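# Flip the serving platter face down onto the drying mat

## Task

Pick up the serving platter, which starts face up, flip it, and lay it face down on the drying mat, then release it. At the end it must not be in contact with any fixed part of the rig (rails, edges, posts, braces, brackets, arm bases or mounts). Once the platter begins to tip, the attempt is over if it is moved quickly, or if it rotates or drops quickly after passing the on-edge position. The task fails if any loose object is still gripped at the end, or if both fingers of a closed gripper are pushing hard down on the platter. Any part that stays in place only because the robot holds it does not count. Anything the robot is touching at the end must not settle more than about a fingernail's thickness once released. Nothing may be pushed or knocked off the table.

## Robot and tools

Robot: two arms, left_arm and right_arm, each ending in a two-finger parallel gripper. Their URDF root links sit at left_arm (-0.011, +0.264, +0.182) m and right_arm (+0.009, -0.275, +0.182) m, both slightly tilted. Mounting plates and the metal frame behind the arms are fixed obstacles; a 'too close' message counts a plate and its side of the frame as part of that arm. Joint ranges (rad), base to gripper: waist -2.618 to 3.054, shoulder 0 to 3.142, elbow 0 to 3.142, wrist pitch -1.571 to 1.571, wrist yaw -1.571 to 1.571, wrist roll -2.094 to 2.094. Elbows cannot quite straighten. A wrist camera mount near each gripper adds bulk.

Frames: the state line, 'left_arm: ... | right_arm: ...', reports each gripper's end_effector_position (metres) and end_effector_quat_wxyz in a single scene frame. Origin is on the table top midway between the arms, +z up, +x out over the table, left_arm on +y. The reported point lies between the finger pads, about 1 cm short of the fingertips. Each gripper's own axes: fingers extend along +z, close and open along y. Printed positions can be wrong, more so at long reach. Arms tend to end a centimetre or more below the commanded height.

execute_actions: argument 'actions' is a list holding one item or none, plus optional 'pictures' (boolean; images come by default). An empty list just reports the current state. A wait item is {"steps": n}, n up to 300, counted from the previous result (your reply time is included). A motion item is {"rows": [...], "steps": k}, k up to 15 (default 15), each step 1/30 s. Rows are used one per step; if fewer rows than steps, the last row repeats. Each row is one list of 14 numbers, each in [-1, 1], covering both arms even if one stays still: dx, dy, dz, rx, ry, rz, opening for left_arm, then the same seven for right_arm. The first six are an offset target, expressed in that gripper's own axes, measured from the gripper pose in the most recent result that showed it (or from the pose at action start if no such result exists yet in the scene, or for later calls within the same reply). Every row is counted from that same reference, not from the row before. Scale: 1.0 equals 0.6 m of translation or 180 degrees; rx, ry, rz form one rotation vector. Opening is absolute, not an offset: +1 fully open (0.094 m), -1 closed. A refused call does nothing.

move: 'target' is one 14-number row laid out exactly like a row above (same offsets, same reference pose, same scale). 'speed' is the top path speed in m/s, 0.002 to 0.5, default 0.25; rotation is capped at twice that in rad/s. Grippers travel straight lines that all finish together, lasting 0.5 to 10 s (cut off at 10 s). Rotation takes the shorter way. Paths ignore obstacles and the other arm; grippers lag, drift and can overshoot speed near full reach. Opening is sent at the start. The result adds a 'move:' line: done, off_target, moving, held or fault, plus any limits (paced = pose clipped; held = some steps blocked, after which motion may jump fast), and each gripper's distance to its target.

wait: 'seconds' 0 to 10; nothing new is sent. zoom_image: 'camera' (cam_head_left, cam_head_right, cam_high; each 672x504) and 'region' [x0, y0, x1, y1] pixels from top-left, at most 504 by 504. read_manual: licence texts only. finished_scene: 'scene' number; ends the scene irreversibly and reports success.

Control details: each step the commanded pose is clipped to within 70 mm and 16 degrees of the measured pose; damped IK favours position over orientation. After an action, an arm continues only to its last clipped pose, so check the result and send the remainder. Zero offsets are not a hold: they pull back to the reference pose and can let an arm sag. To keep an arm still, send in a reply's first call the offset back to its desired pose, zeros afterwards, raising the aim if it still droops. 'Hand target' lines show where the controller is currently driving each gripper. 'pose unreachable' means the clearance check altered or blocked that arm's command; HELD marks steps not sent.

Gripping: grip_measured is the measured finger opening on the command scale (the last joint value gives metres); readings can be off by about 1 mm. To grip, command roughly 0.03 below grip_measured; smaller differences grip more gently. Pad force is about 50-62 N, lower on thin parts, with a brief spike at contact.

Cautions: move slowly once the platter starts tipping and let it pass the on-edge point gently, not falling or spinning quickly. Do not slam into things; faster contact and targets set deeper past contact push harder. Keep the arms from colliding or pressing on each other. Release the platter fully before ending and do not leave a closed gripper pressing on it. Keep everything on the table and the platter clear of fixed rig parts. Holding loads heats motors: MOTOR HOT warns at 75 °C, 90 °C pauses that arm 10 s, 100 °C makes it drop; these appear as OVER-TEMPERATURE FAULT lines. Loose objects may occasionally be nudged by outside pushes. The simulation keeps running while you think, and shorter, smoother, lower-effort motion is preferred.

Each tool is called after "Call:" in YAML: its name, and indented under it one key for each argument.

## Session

Call:
execute_actions:
  actions: []

Scene clock: 0.00 s of 3974.00 s.
left_arm: end_effector_position=(+0.3976, +0.1497, +0.2392) grip_measured=+1.000 end_effector_quat_wxyz=(+0.070, +0.811, +0.581, +0.024) | right_arm: end_effector_position=(+0.3244, -0.3143, +0.1597) grip_measured=+1.000 end_effector_quat_wxyz=(-0.017, +0.798, +0.587, +0.139)
Joint positions: left_arm=[-0.398  1.758  1.511 -0.992 -0.207  1.533  0.094] | right_arm=[-0.184  1.372  0.772 -0.523 -0.13   1.668  0.094]
Joint velocities: left_arm=[ 0.007  0.012 -0.017  0.066 -0.081  0.007  0.   ] | right_arm=[ 0.022  0.012 -0.002 -0.007 -0.051  0.037  0.   ]
Hand target (left_arm): +0.398, +0.147, +0.243; +0.075, +0.811, +0.579, +0.022
Hand target (right_arm): +0.324, -0.315, +0.161; -0.018, +0.798, +0.587, +0.137

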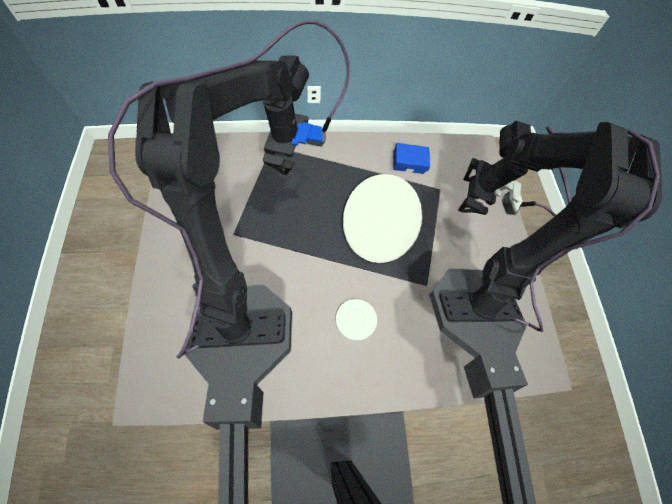

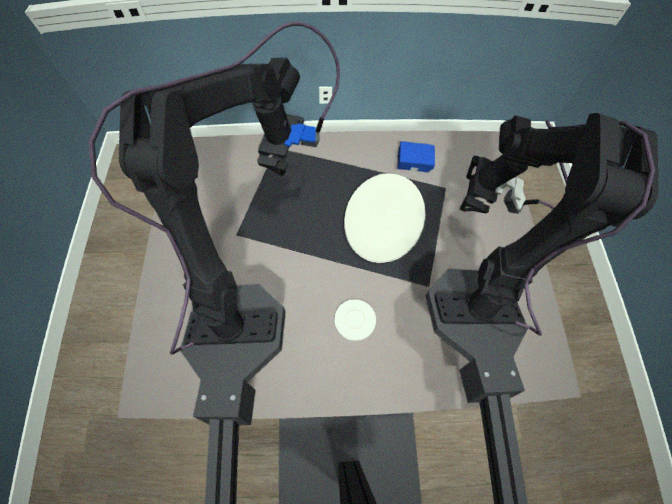

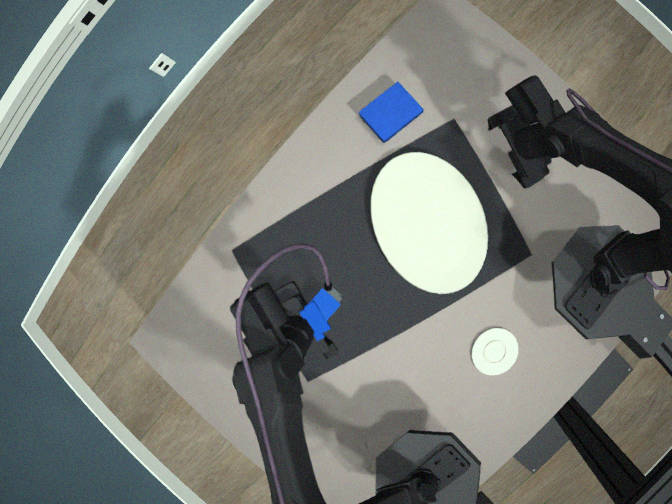

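Call:
move:
  target: [-0.227,-0.097,0.29,0.24,-0.267,-0.569,-0.1,0,0,0,0,0,0,1]
  speed: 0.15

Call:
zoom_image:
  camera: "cam_high"
  region: [300,180,500,380]

Scene clock: 26.40 s of 3974.00 s.
left_arm: end_effector_position=(+0.3348, +0.0236, +0.0674) grip_measured=-0.098 end_effector_quat_wxyz=(+0.017, +0.004, +0.870, -0.493) | right_arm: end_effector_position=(+0.3244, -0.3143, +0.1597) grip_measured=+1.000 end_effector_quat_wxyz=(-0.017, +0.798, +0.587, +0.139)
Joint positions: left_arm=[-0.241  2.22   0.964  0.234  0.779 -0.336  0.042] | right_arm=[-0.184  1.372  0.772 -0.523 -0.13   1.668  0.094]
Joint velocities: left_arm=[ 0.007  0.022 -0.022 -0.037 -0.007  0.007 -0.001] | right_arm=[-0.012 -0.002  0.017 -0.022 -0.022 -0.037  0.   ]
Hand target (left_arm): +0.324, +0.022, +0.065; +0.003, +0.001, +0.866, -0.501
Hand target (right_arm): +0.324, -0.314, +0.160; -0.017, +0.798, +0.587, +0.139
Off the commanded pose (left_arm): 0.016 m, 2 deg.
Off the commanded pose (right_arm): 0.000 m, 0 deg.
After step 90, 15.67 s passed at rest.
move: off_target (left_arm)

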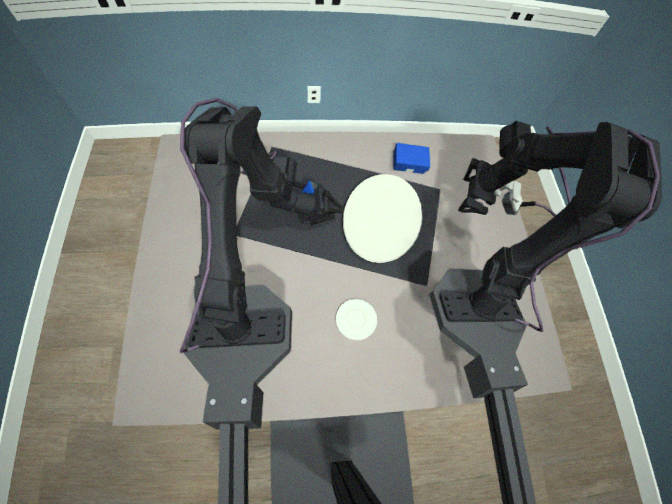

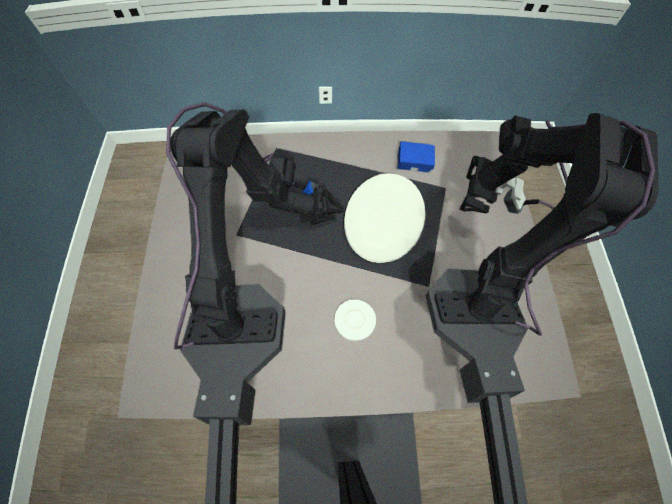

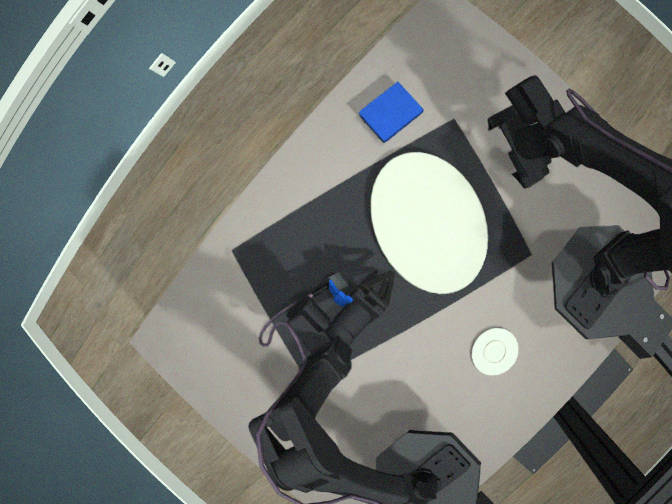

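Region (300, 180, 500, 380) of cam_high's 672x504 image, scaled by 2.520, with more detail than that image has.

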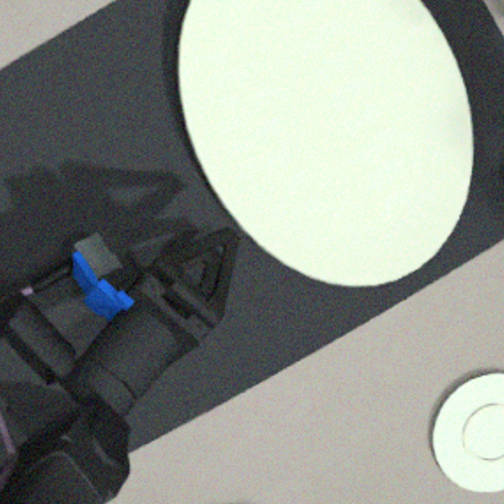

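Call:
move:
  target: [0,0.048,0.028,0,0,0,-0.1,0,0,0,0,0,0,1]
  speed: 0.05

Call:
move:
  target: [0,-0.04,0.085,0,0,0,-0.1,0,0,0,0,0,0,1]
  speed: 0.04

Call:
zoom_image:
  camera: "cam_high"
  region: [300,180,500,380]

Call:
zoom_image:
  camera: "cam_head_right"
  region: [280,160,430,280]

Scene clock: 35.03 s of 3974.00 s.
left_arm: end_effector_position=(+0.3259, +0.0246, +0.0339) grip_measured=-0.098 end_effector_quat_wxyz=(+0.002, -0.004, +0.873, -0.487) | right_arm: end_effector_position=(+0.3244, -0.3143, +0.1597) grip_measured=+1.000 end_effector_quat_wxyz=(-0.017, +0.798, +0.587, +0.139)
Joint positions: left_arm=[-0.226  2.333  0.992  0.275  0.778 -0.325  0.042] | right_arm=[-0.184  1.372  0.772 -0.523 -0.13   1.668  0.094]
Joint velocities: left_arm=[-0.007 -0.007 -0.012  0.022  0.037  0.037 -0.001] | right_arm=[-0.002 -0.007 -0.007 -0.051 -0.007  0.022  0.   ]
Hand target (left_arm): +0.336, +0.024, +0.034; +0.017, +0.004, +0.870, -0.493
Hand target (right_arm): +0.324, -0.314, +0.160; -0.017, +0.798, +0.587, +0.139
Off the commanded pose (left_arm): 0.010 m, 2 deg.
Off the commanded pose (right_arm): 0.000 m, 0 deg.
After step 90, 4.67 s passed at rest.
move: done

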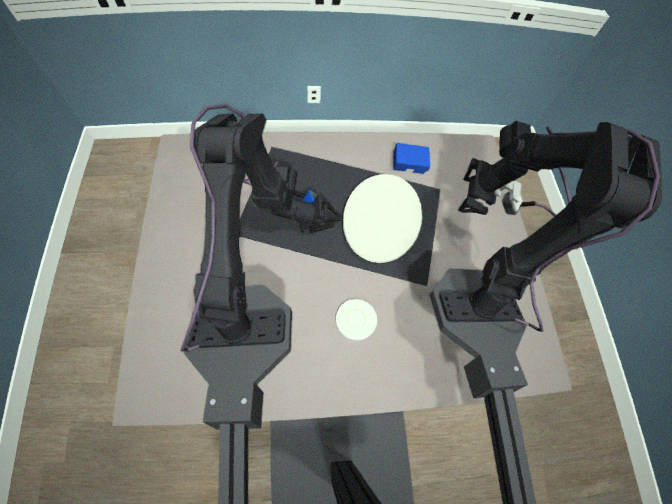

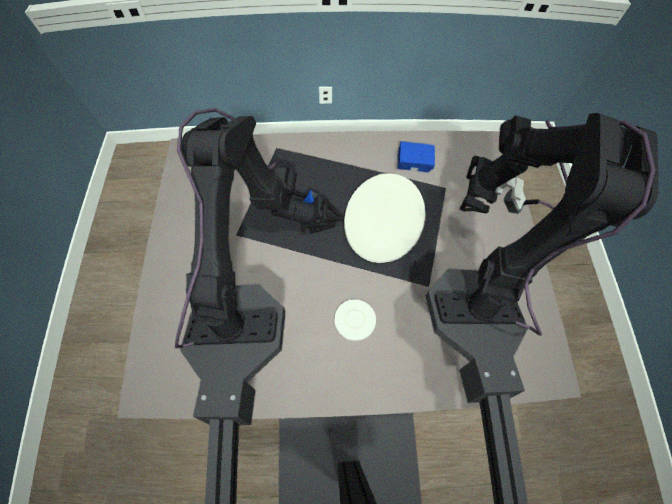

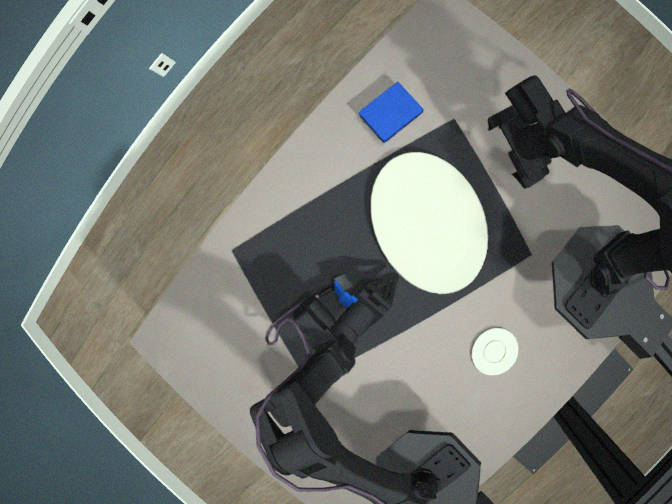

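Scene clock: 36.73 s of 3974.00 s.
left_arm: end_effector_position=(+0.3257, -0.0251, +0.0334) grip_measured=-0.099 end_effector_quat_wxyz=(+0.000, -0.005, +0.869, -0.494) | right_arm: end_effector_position=(+0.3244, -0.3143, +0.1597) grip_measured=+1.000 end_effector_quat_wxyz=(-0.017, +0.798, +0.587, +0.139)
Joint positions: left_arm=[-0.351  2.399  1.047  0.391  0.727 -0.478  0.042] | right_arm=[-0.184  1.372  0.772 -0.523 -0.13   1.668  0.094]
Joint velocities: left_arm=[ 0.002  0.002  0.007 -0.007 -0.007 -0.051 -0.   ] | right_arm=[-0.012  0.007  0.007  0.022 -0.095 -0.022  0.   ]
Hand target (left_arm): +0.327, -0.031, +0.028; +0.002, -0.004, +0.873, -0.487
Hand target (right_arm): +0.324, -0.314, +0.160; -0.017, +0.798, +0.587, +0.139
Off the commanded pose (left_arm): 0.009 m, 1 deg.
Off the commanded pose (right_arm): 0.000 m, 0 deg.
move: done

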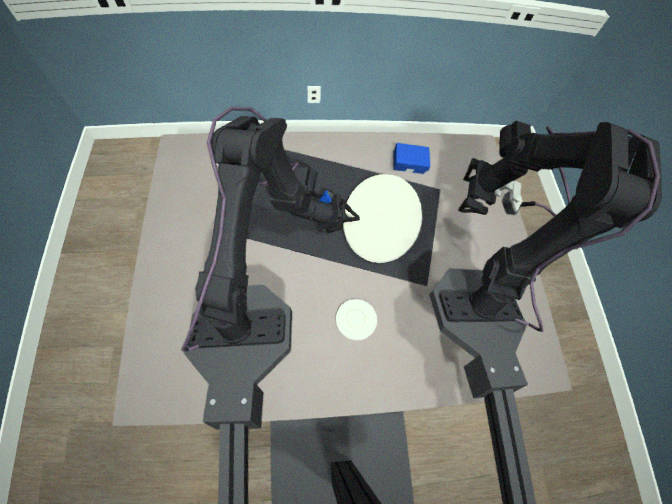

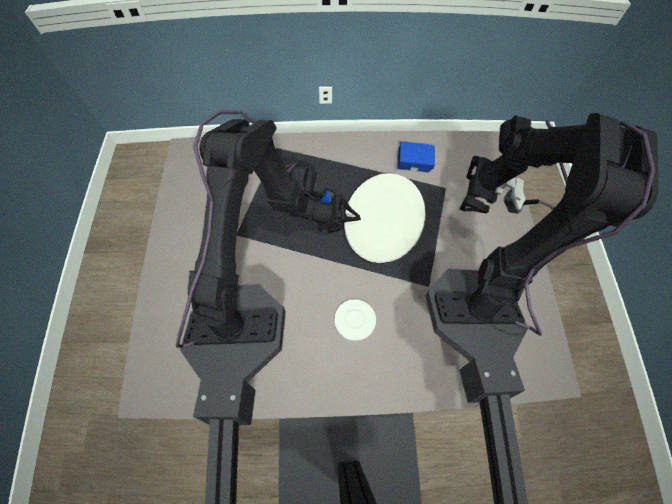

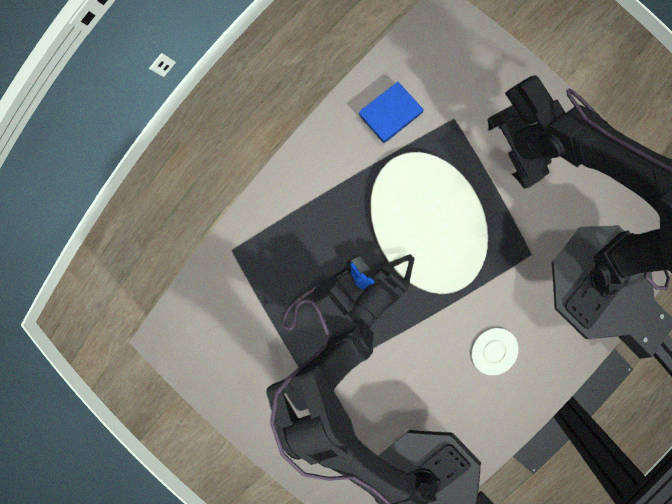

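Region (300, 180, 500, 380) of cam_high's 672x504 image, scaled by 2.520, with more detail than that image has.

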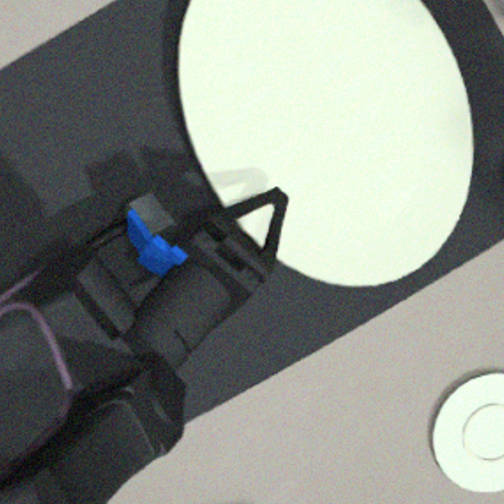

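Region (280, 160, 430, 280) of cam_head_right's 672x504 image, scaled by 3.360, with more detail than that image has; it fills the top 403 rows of this view, and the rest is white.

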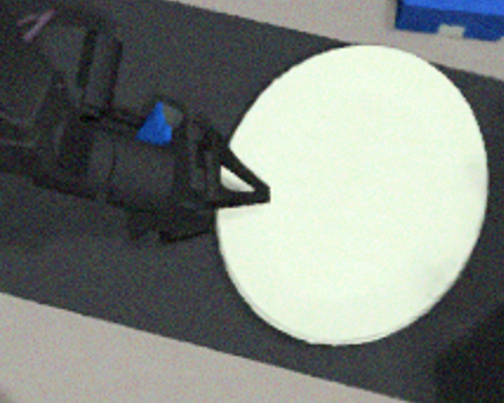

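Call:
move:
  target: [0,0,0,0,0,0,-1,0,0,0,0,0,0,1]

Call:
move:
  target: [0.04,-0.3,-0.27,-0.333,0,0,-1,0,0,0,0,0,0,1]
  speed: 0.05

Scene clock: 42.50 s of 3974.00 s.
left_arm: end_effector_position=(+0.3240, -0.0253, +0.0408) grip_measured=-0.842 end_effector_quat_wxyz=(-0.004, +0.005, +0.857, -0.515) | right_arm: end_effector_position=(+0.3244, -0.3143, +0.1597) grip_measured=+1.000 end_effector_quat_wxyz=(-0.017, +0.798, +0.587, +0.139)
Joint positions: left_arm=[-0.339  2.396  1.046  0.389  0.785 -0.457  0.007] | right_arm=[-0.184  1.372  0.772 -0.523 -0.13   1.668  0.094]
Joint velocities: left_arm=[-0.007  0.007  0.012 -0.051  0.007  0.022  0.   ] | right_arm=[-0.017 -0.017 -0.012  0.022  0.007 -0.022  0.   ]
Hand target (left_arm): +0.326, -0.025, +0.034; +0.000, -0.005, +0.869, -0.494
Hand target (right_arm): +0.324, -0.314, +0.160; -0.017, +0.798, +0.587, +0.139
Off the commanded pose (left_arm): 0.008 m, 3 deg.
Off the commanded pose (right_arm): 0.000 m, 0 deg.
After step 90, 2.07 s passed at rest.
move: off_target (left_arm)

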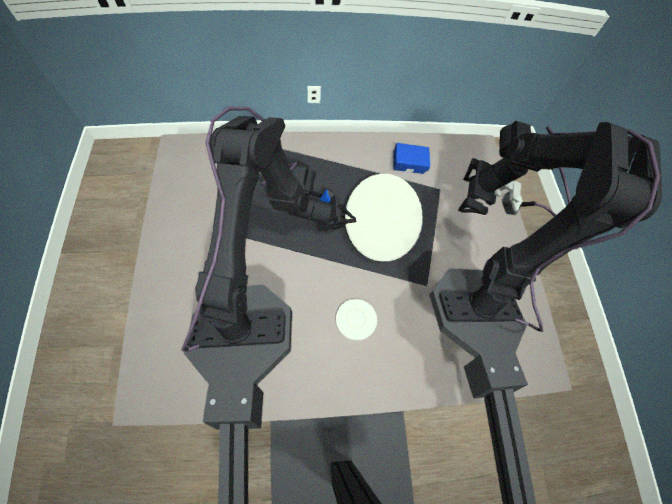

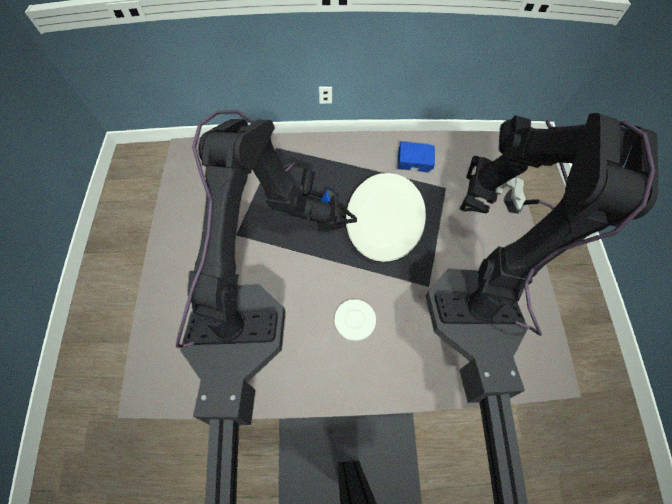

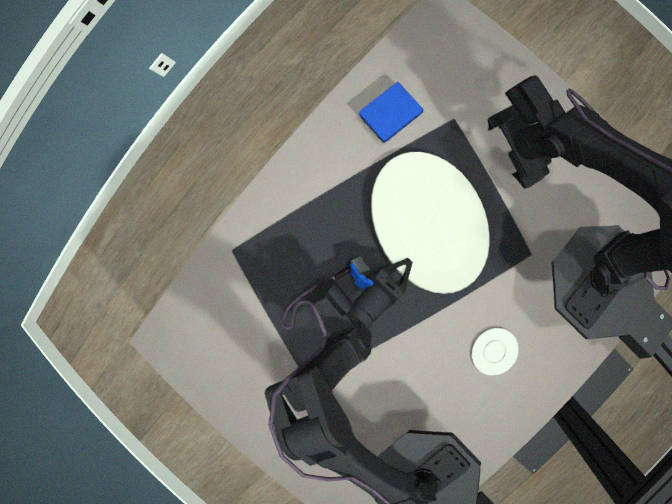

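Scene clock: 52.77 s of 3974.00 s.
left_arm: end_effector_position=(+0.2885, +0.0529, +0.2347) grip_measured=-0.851 end_effector_quat_wxyz=(-0.034, +0.009, +0.999, -0.002) | right_arm: end_effector_position=(+0.3244, -0.3143, +0.1597) grip_measured=+1.000 end_effector_quat_wxyz=(-0.017, +0.798, +0.587, +0.139)
Joint positions: left_arm=[-0.773  1.861  1.5   -1.174 -0.244 -0.778  0.007] | right_arm=[-0.184  1.372  0.772 -0.523 -0.13   1.668  0.094]
Joint velocities: left_arm=[-0.002  0.022 -0.002 -0.066  0.007 -0.095 -0.001] | right_arm=[ 0.007 -0.007 -0.007  0.037  0.051  0.022  0.   ]
Hand target (left_arm): +0.299, +0.035, +0.264; -0.003, +0.008, +0.999, -0.041
Hand target (right_arm): +0.324, -0.314, +0.160; -0.017, +0.798, +0.587, +0.139
Off the commanded pose (left_arm): 0.047 m, 4 deg.
Off the commanded pose (right_arm): 0.000 m, 0 deg.
move: off_target (left_arm; path cut at 10 s)

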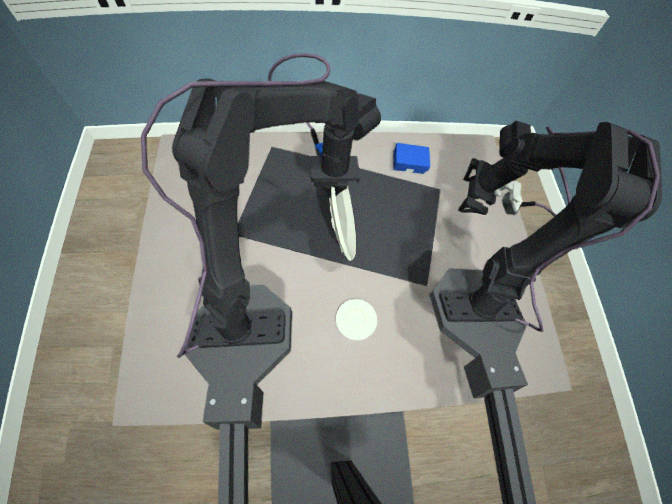

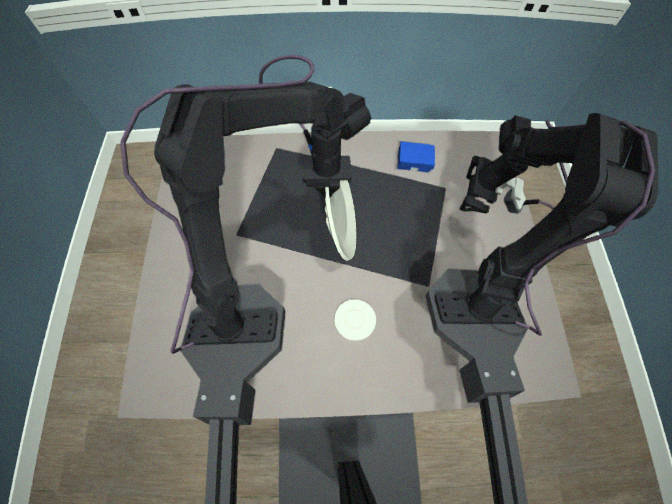

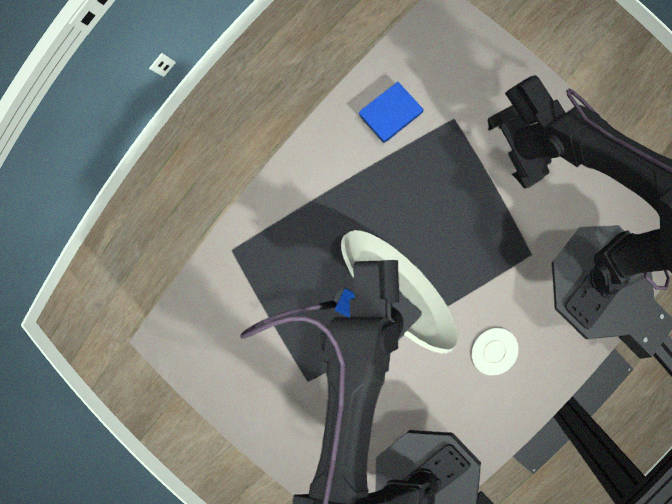

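Call:
move:
  target: [-0.05,0,-0.1,0,0,0.45,-1,0,0,0,0,0,0,1]
  speed: 0.12

Call:
move:
  target: [0,0,-0.03,0,0,0.44,-1,0,0,0,0,0,0,1]
  speed: 0.12

Scene clock: 76.63 s of 3974.00 s.
left_arm: end_effector_position=(+0.3208, +0.0560, +0.2667) grip_measured=-0.853 end_effector_quat_wxyz=(-0.042, +0.654, +0.756, -0.001) | right_arm: end_effector_position=(+0.3244, -0.3143, +0.1597) grip_measured=+1.000 end_effector_quat_wxyz=(-0.017, +0.798, +0.587, +0.139)
Joint positions: left_arm=[-0.753  1.965  1.79  -1.395 -0.284  0.639  0.007] | right_arm=[-0.184  1.372  0.772 -0.523 -0.13   1.668  0.094]
Joint velocities: left_arm=[-0.002  0.012  0.002  0.007 -0.037 -0.037 -0.   ] | right_arm=[-0.002  0.007 -0.007  0.022  0.007  0.022  0.   ]
Hand target (left_arm): +0.322, +0.054, +0.292; -0.023, +0.656, +0.754, -0.023
Hand target (right_arm): +0.324, -0.314, +0.160; -0.017, +0.798, +0.587, +0.139
Off the commanded pose (left_arm): 0.026 m, 3 deg.
Off the commanded pose (right_arm): 0.000 m, 0 deg.
After step 90, 14.53 s passed at rest.
move: off_target (left_arm)

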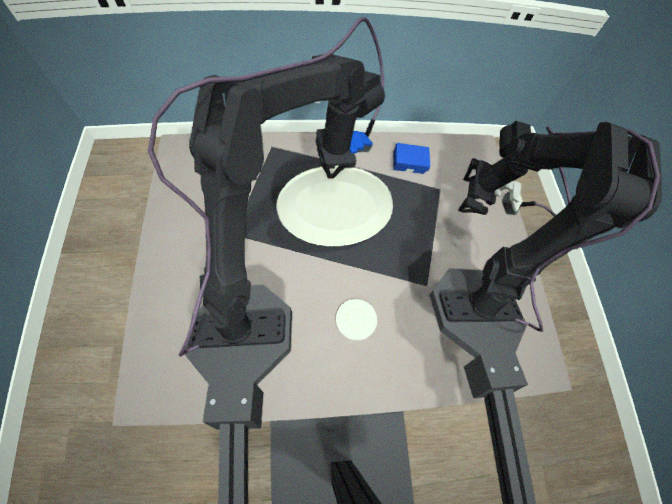

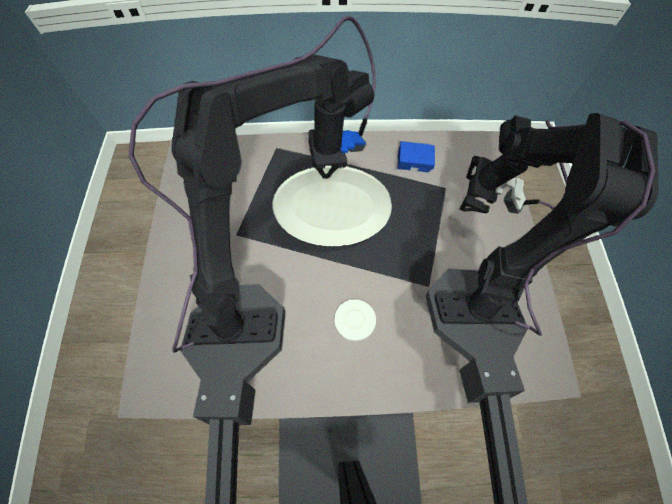

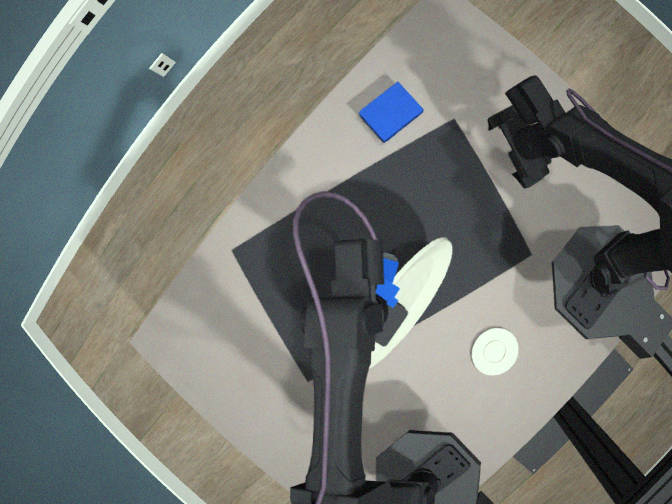

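Scene clock: 82.83 s of 3974.00 s.
left_arm: end_effector_position=(+0.3299, +0.0529, +0.2536) grip_measured=-0.853 end_effector_quat_wxyz=(-0.040, +0.982, +0.182, -0.020) | right_arm: end_effector_position=(+0.3244, -0.3143, +0.1597) grip_measured=+1.000 end_effector_quat_wxyz=(-0.017, +0.798, +0.587, +0.139)
Joint positions: left_arm=[-0.742  2.006  1.802 -1.366 -0.305  1.997  0.007] | right_arm=[-0.184  1.372  0.772 -0.523 -0.13   1.668  0.094]
Joint velocities: left_arm=[-0.012  0.007  0.007 -0.051  0.022  0.007 -0.002] | right_arm=[-0.012  0.002 -0.002 -0.095  0.007 -0.051  0.   ]
Hand target (left_arm): +0.322, +0.056, +0.283; -0.031, +0.985, +0.166, -0.027
Hand target (right_arm): +0.324, -0.314, +0.160; -0.017, +0.798, +0.587, +0.139
Off the commanded pose (left_arm): 0.032 m, 2 deg.
Off the commanded pose (right_arm): 0.000 m, 0 deg.
move: off_target (left_arm)

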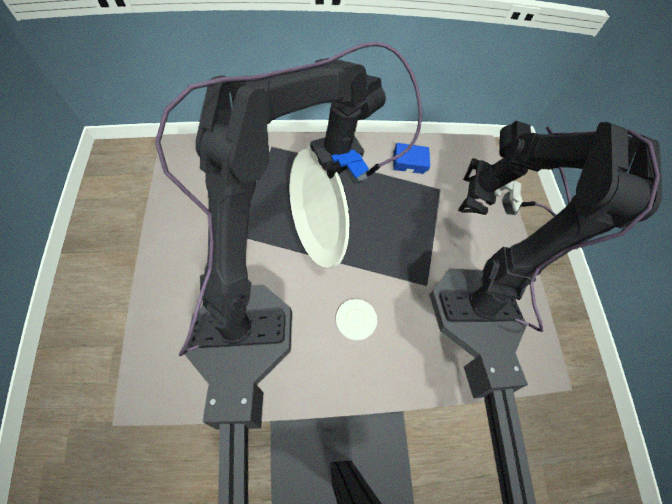

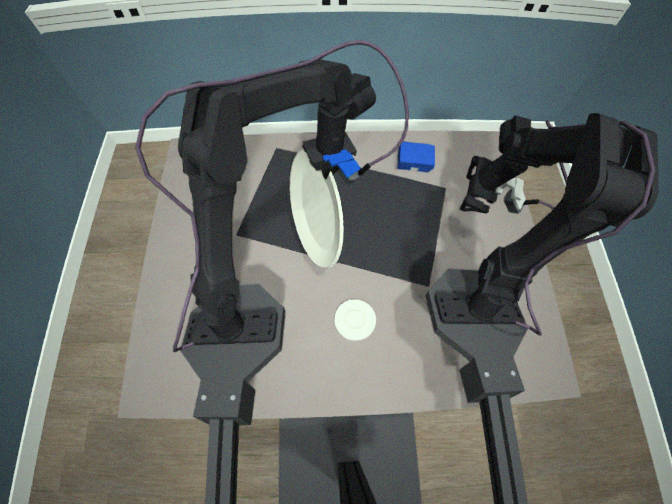

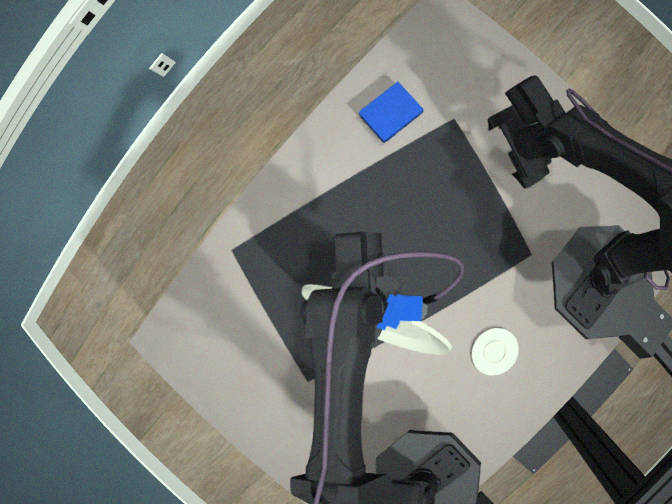

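Call:
move:
  target: [-0.07,0.37,-0.04,-0.08,0,0,-1,0,0,0,0,0,0,1]
  speed: 0.05

Scene clock: 92.97 s of 3974.00 s.
left_arm: end_effector_position=(+0.3608, -0.1068, +0.2224) grip_measured=-0.837 end_effector_quat_wxyz=(+0.017, +0.987, +0.156, +0.023) | right_arm: end_effector_position=(+0.3244, -0.3143, +0.1597) grip_measured=+1.000 end_effector_quat_wxyz=(-0.017, +0.798, +0.587, +0.139)
Joint positions: left_arm=[-0.908  2.685  2.789 -1.579 -0.326  1.921  0.008] | right_arm=[-0.184  1.372  0.772 -0.523 -0.13   1.668  0.094]
Joint velocities: left_arm=[ 0.007 -0.012  0.017 -0.11  -0.022  0.081  0.   ] | right_arm=[-0.017  0.002 -0.002 -0.037  0.066 -0.081  0.   ]
Hand target (left_arm): +0.368, -0.160, +0.269; +0.144, +0.973, +0.176, +0.040
Hand target (right_arm): +0.324, -0.314, +0.160; -0.017, +0.798, +0.587, +0.139
Off the commanded pose (left_arm): 0.075 m, 9 deg.
Off the commanded pose (right_arm): 0.000 m, 0 deg.
elbow stopped short (left arm): the move would have taken joint 3 (elbow) straighter than the controller allows; a more bent joint 3 avoids this.
After step 90, 2.33 s passed at rest.
move: off_target (left_arm)

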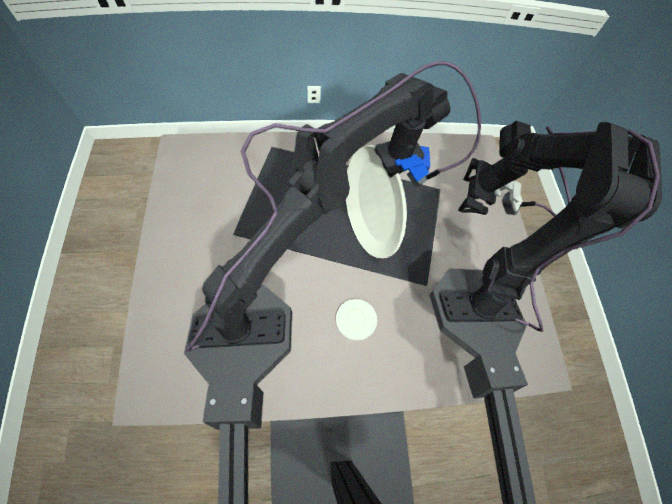

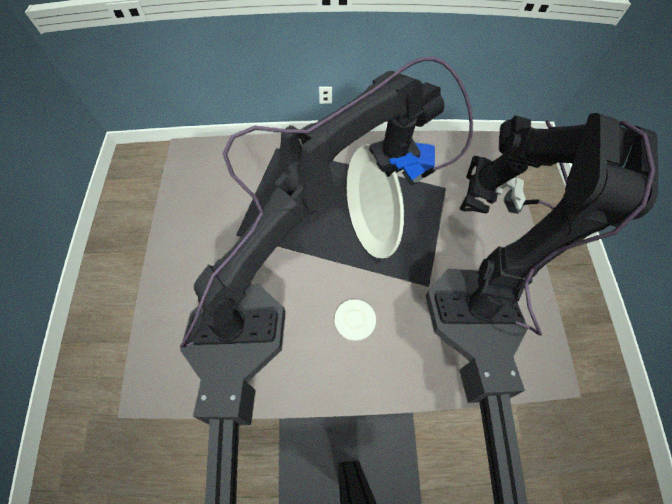

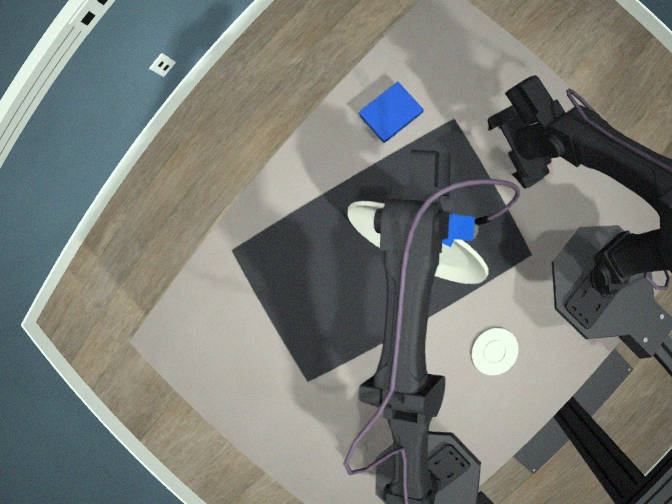

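Call:
move:
  target: [0.057,-0.175,0.03,-0.2,0,0,-1,0,0,0,0,0,0,1]
  speed: 0.03

Call:
zoom_image:
  camera: "cam_head_left"
  region: [240,100,480,300]

Scene clock: 114.13 s of 3974.00 s.
left_arm: end_effector_position=(+0.3533, +0.0121, +0.2215) grip_measured=-0.840 end_effector_quat_wxyz=(+0.255, +0.939, +0.226, +0.058) | right_arm: end_effector_position=(+0.3244, -0.3143, +0.1597) grip_measured=+1.000 end_effector_quat_wxyz=(-0.017, +0.798, +0.587, +0.139)
Joint positions: left_arm=[-0.635  1.708  1.157 -0.431 -0.019  2.1    0.008] | right_arm=[-0.184  1.372  0.772 -0.523 -0.13   1.668  0.094]
Joint velocities: left_arm=[-0.007 -0.017 -0.017 -0.007 -0.037 -0.051  0.   ] | right_arm=[ 0.002 -0.007  0.012 -0.022 -0.007 -0.051  0.   ]
Hand target (left_arm): +0.356, -0.000, +0.201; +0.278, +0.931, +0.227, +0.063
Hand target (right_arm): +0.324, -0.314, +0.160; -0.017, +0.798, +0.587, +0.139
Off the commanded pose (left_arm): 0.024 m, 12 deg.
Off the commanded pose (right_arm): 0.000 m, 0 deg.
joint sent to its limit (left arm) — the command would take joint 6 (wrist roll) past its upper limit, so that joint was sent only as far as its limit.
After step 90, 7.97 s passed at rest.
move: off_target (left_arm; path cut at 10 s)

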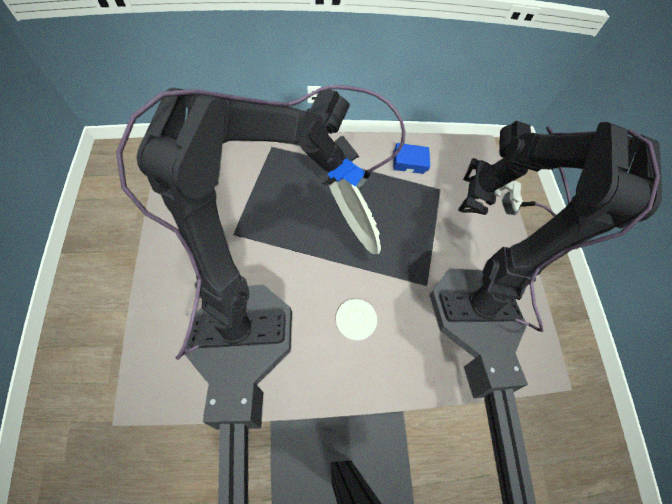

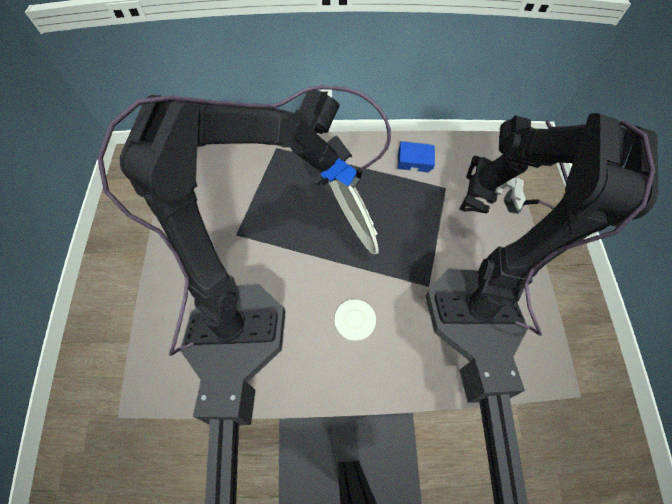

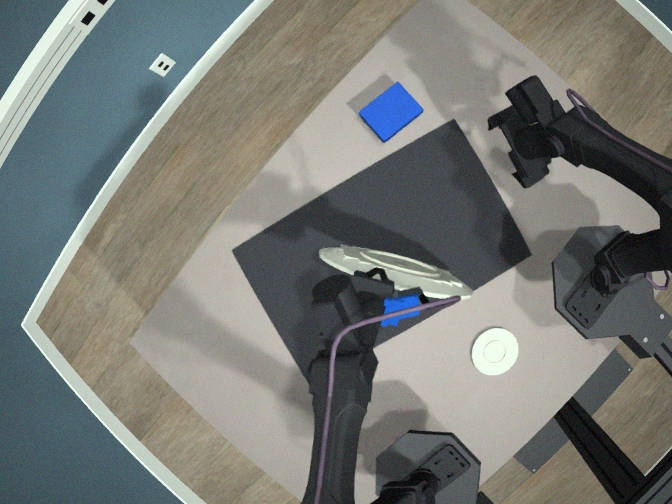

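Region (240, 100, 480, 300) of cam_head_left's 672x504 image, scaled by 2.100, with more detail than that image has.

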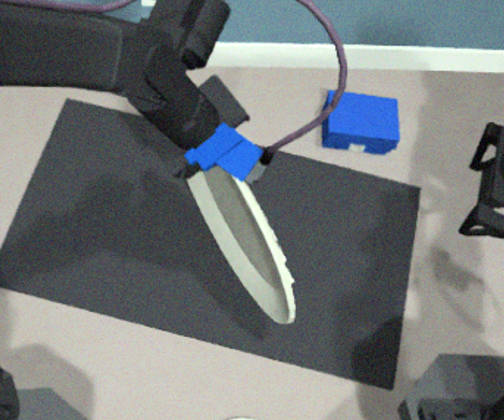

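Call:
move:
  target: [0.053,-0.097,0.03,-0.17,0,0,-1,0,0,0,0,0,0,1]
  speed: 0.025

Scene clock: 131.70 s of 3974.00 s.
left_arm: end_effector_position=(+0.3742, +0.0706, +0.2010) grip_measured=-0.628 end_effector_quat_wxyz=(+0.495, +0.814, +0.276, +0.126) | right_arm: end_effector_position=(+0.3244, -0.3143, +0.1597) grip_measured=+1.000 end_effector_quat_wxyz=(-0.017, +0.798, +0.587, +0.139)
Joint positions: left_arm=[-0.284  1.634  0.607  0.513  0.473  2.084  0.017] | right_arm=[-0.184  1.372  0.772 -0.523 -0.13   1.668  0.094]
Joint velocities: left_arm=[-0.002  0.002 -0.012  0.037  0.11   0.037  0.002] | right_arm=[-0.017  0.002  0.002 -0.022 -0.007 -0.081  0.   ]
Hand target (left_arm): +0.360, +0.059, +0.180; +0.490, +0.824, +0.264, +0.110
Hand target (right_arm): +0.324, -0.314, +0.160; -0.017, +0.798, +0.587, +0.139
Off the commanded pose (left_arm): 0.028 m, 9 deg.
Off the commanded pose (right_arm): 0.000 m, 0 deg.
joint sent to its limit (left arm) — the command would take joint 6 (wrist roll) past its upper limit, so that joint was sent only as far as its limit.
After step 90, 4.27 s passed at rest.
move: off_target (left_arm; path cut at 10 s)

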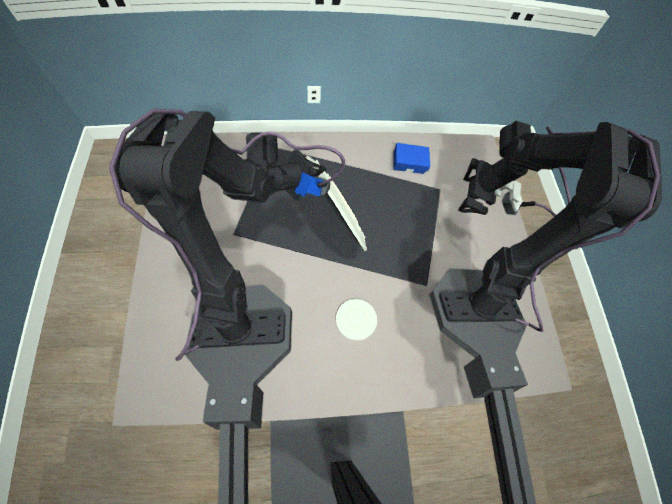

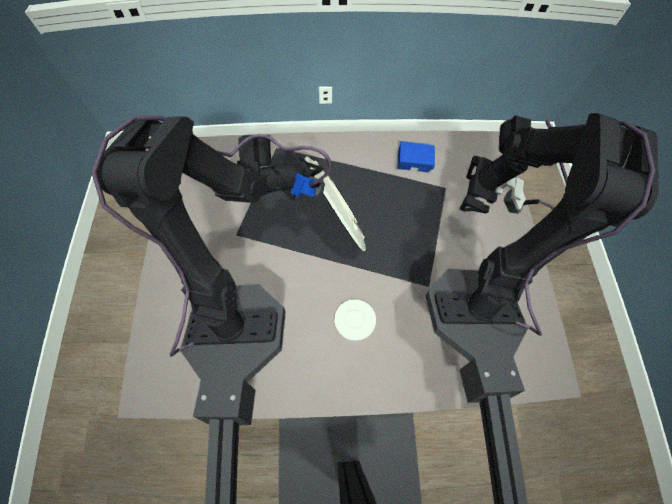

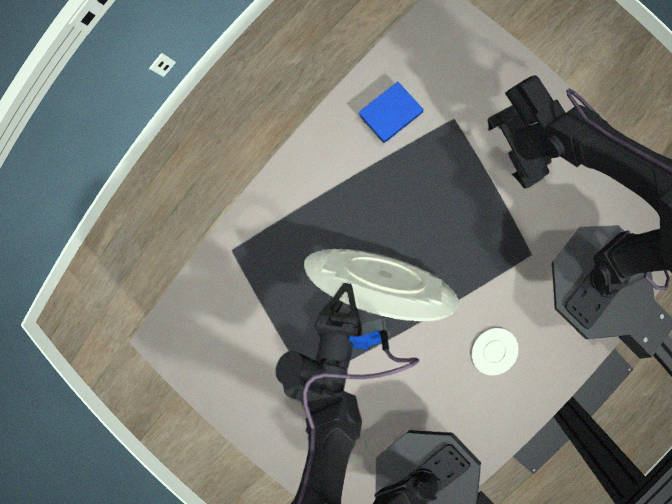

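Call:
move:
  target: [0.08,-0.095,-0.008,-0.03,0,0,-0.9,0,0,0,0,0,0,1]
  speed: 0.02

Scene clock: 142.40 s of 3974.00 s.
left_arm: end_effector_position=(+0.4011, +0.1492, +0.1390) grip_measured=-0.853 end_effector_quat_wxyz=(+0.496, +0.783, +0.336, +0.167) | right_arm: end_effector_position=(+0.3244, -0.3143, +0.1597) grip_measured=+1.000 end_effector_quat_wxyz=(-0.017, +0.798, +0.587, +0.139)
Joint positions: left_arm=[-0.009  1.885  0.576  0.835  0.619  2.1    0.007] | right_arm=[-0.184  1.372  0.772 -0.523 -0.13   1.668  0.094]
Joint velocities: left_arm=[-0.002  0.002  0.002 -0.037  0.081  0.037 -0.   ] | right_arm=[ 0.007  0.007  0.007  0.007  0.051 -0.022  0.   ]
Hand target (left_arm): +0.392, +0.123, +0.151; +0.539, +0.777, +0.293, +0.142
Hand target (right_arm): +0.324, -0.314, +0.160; -0.017, +0.798, +0.587, +0.139
Off the commanded pose (left_arm): 0.031 m, 9 deg.
Off the commanded pose (right_arm): 0.000 m, 0 deg.
joint sent to its limit (left arm) — the command would take joint 6 (wrist roll) past its upper limit, so that joint was sent only as far as its limit.
After step 90, 3.73 s passed at rest.
move: off_target (left_arm)

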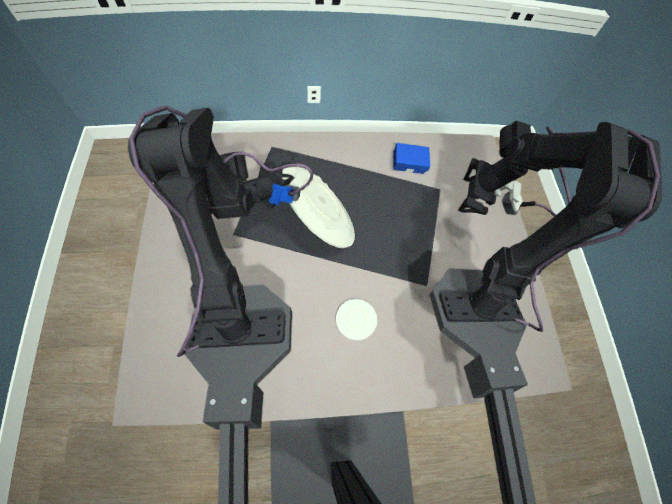

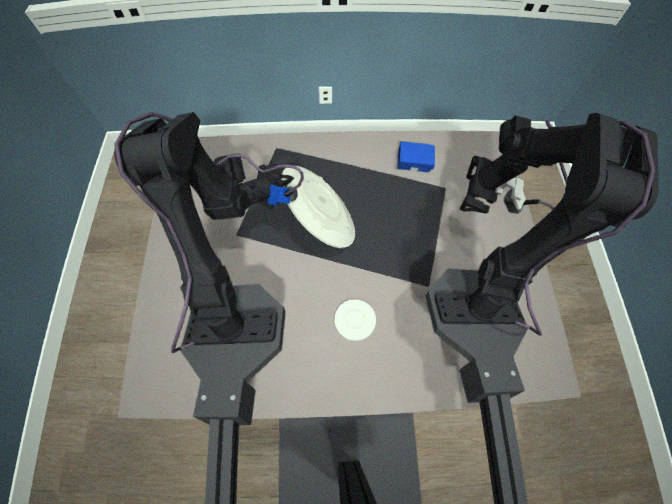

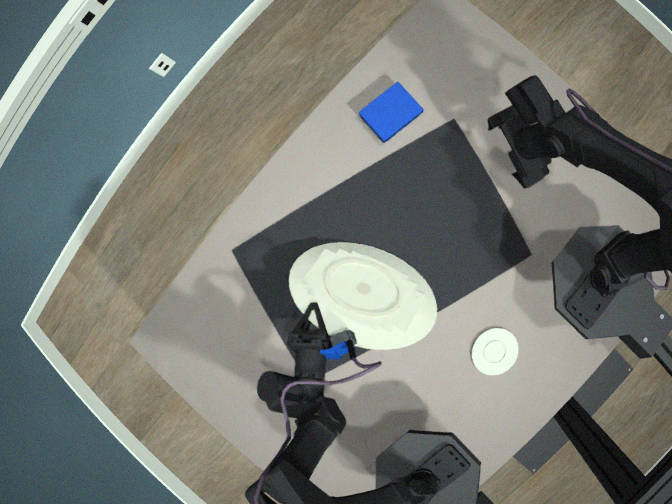

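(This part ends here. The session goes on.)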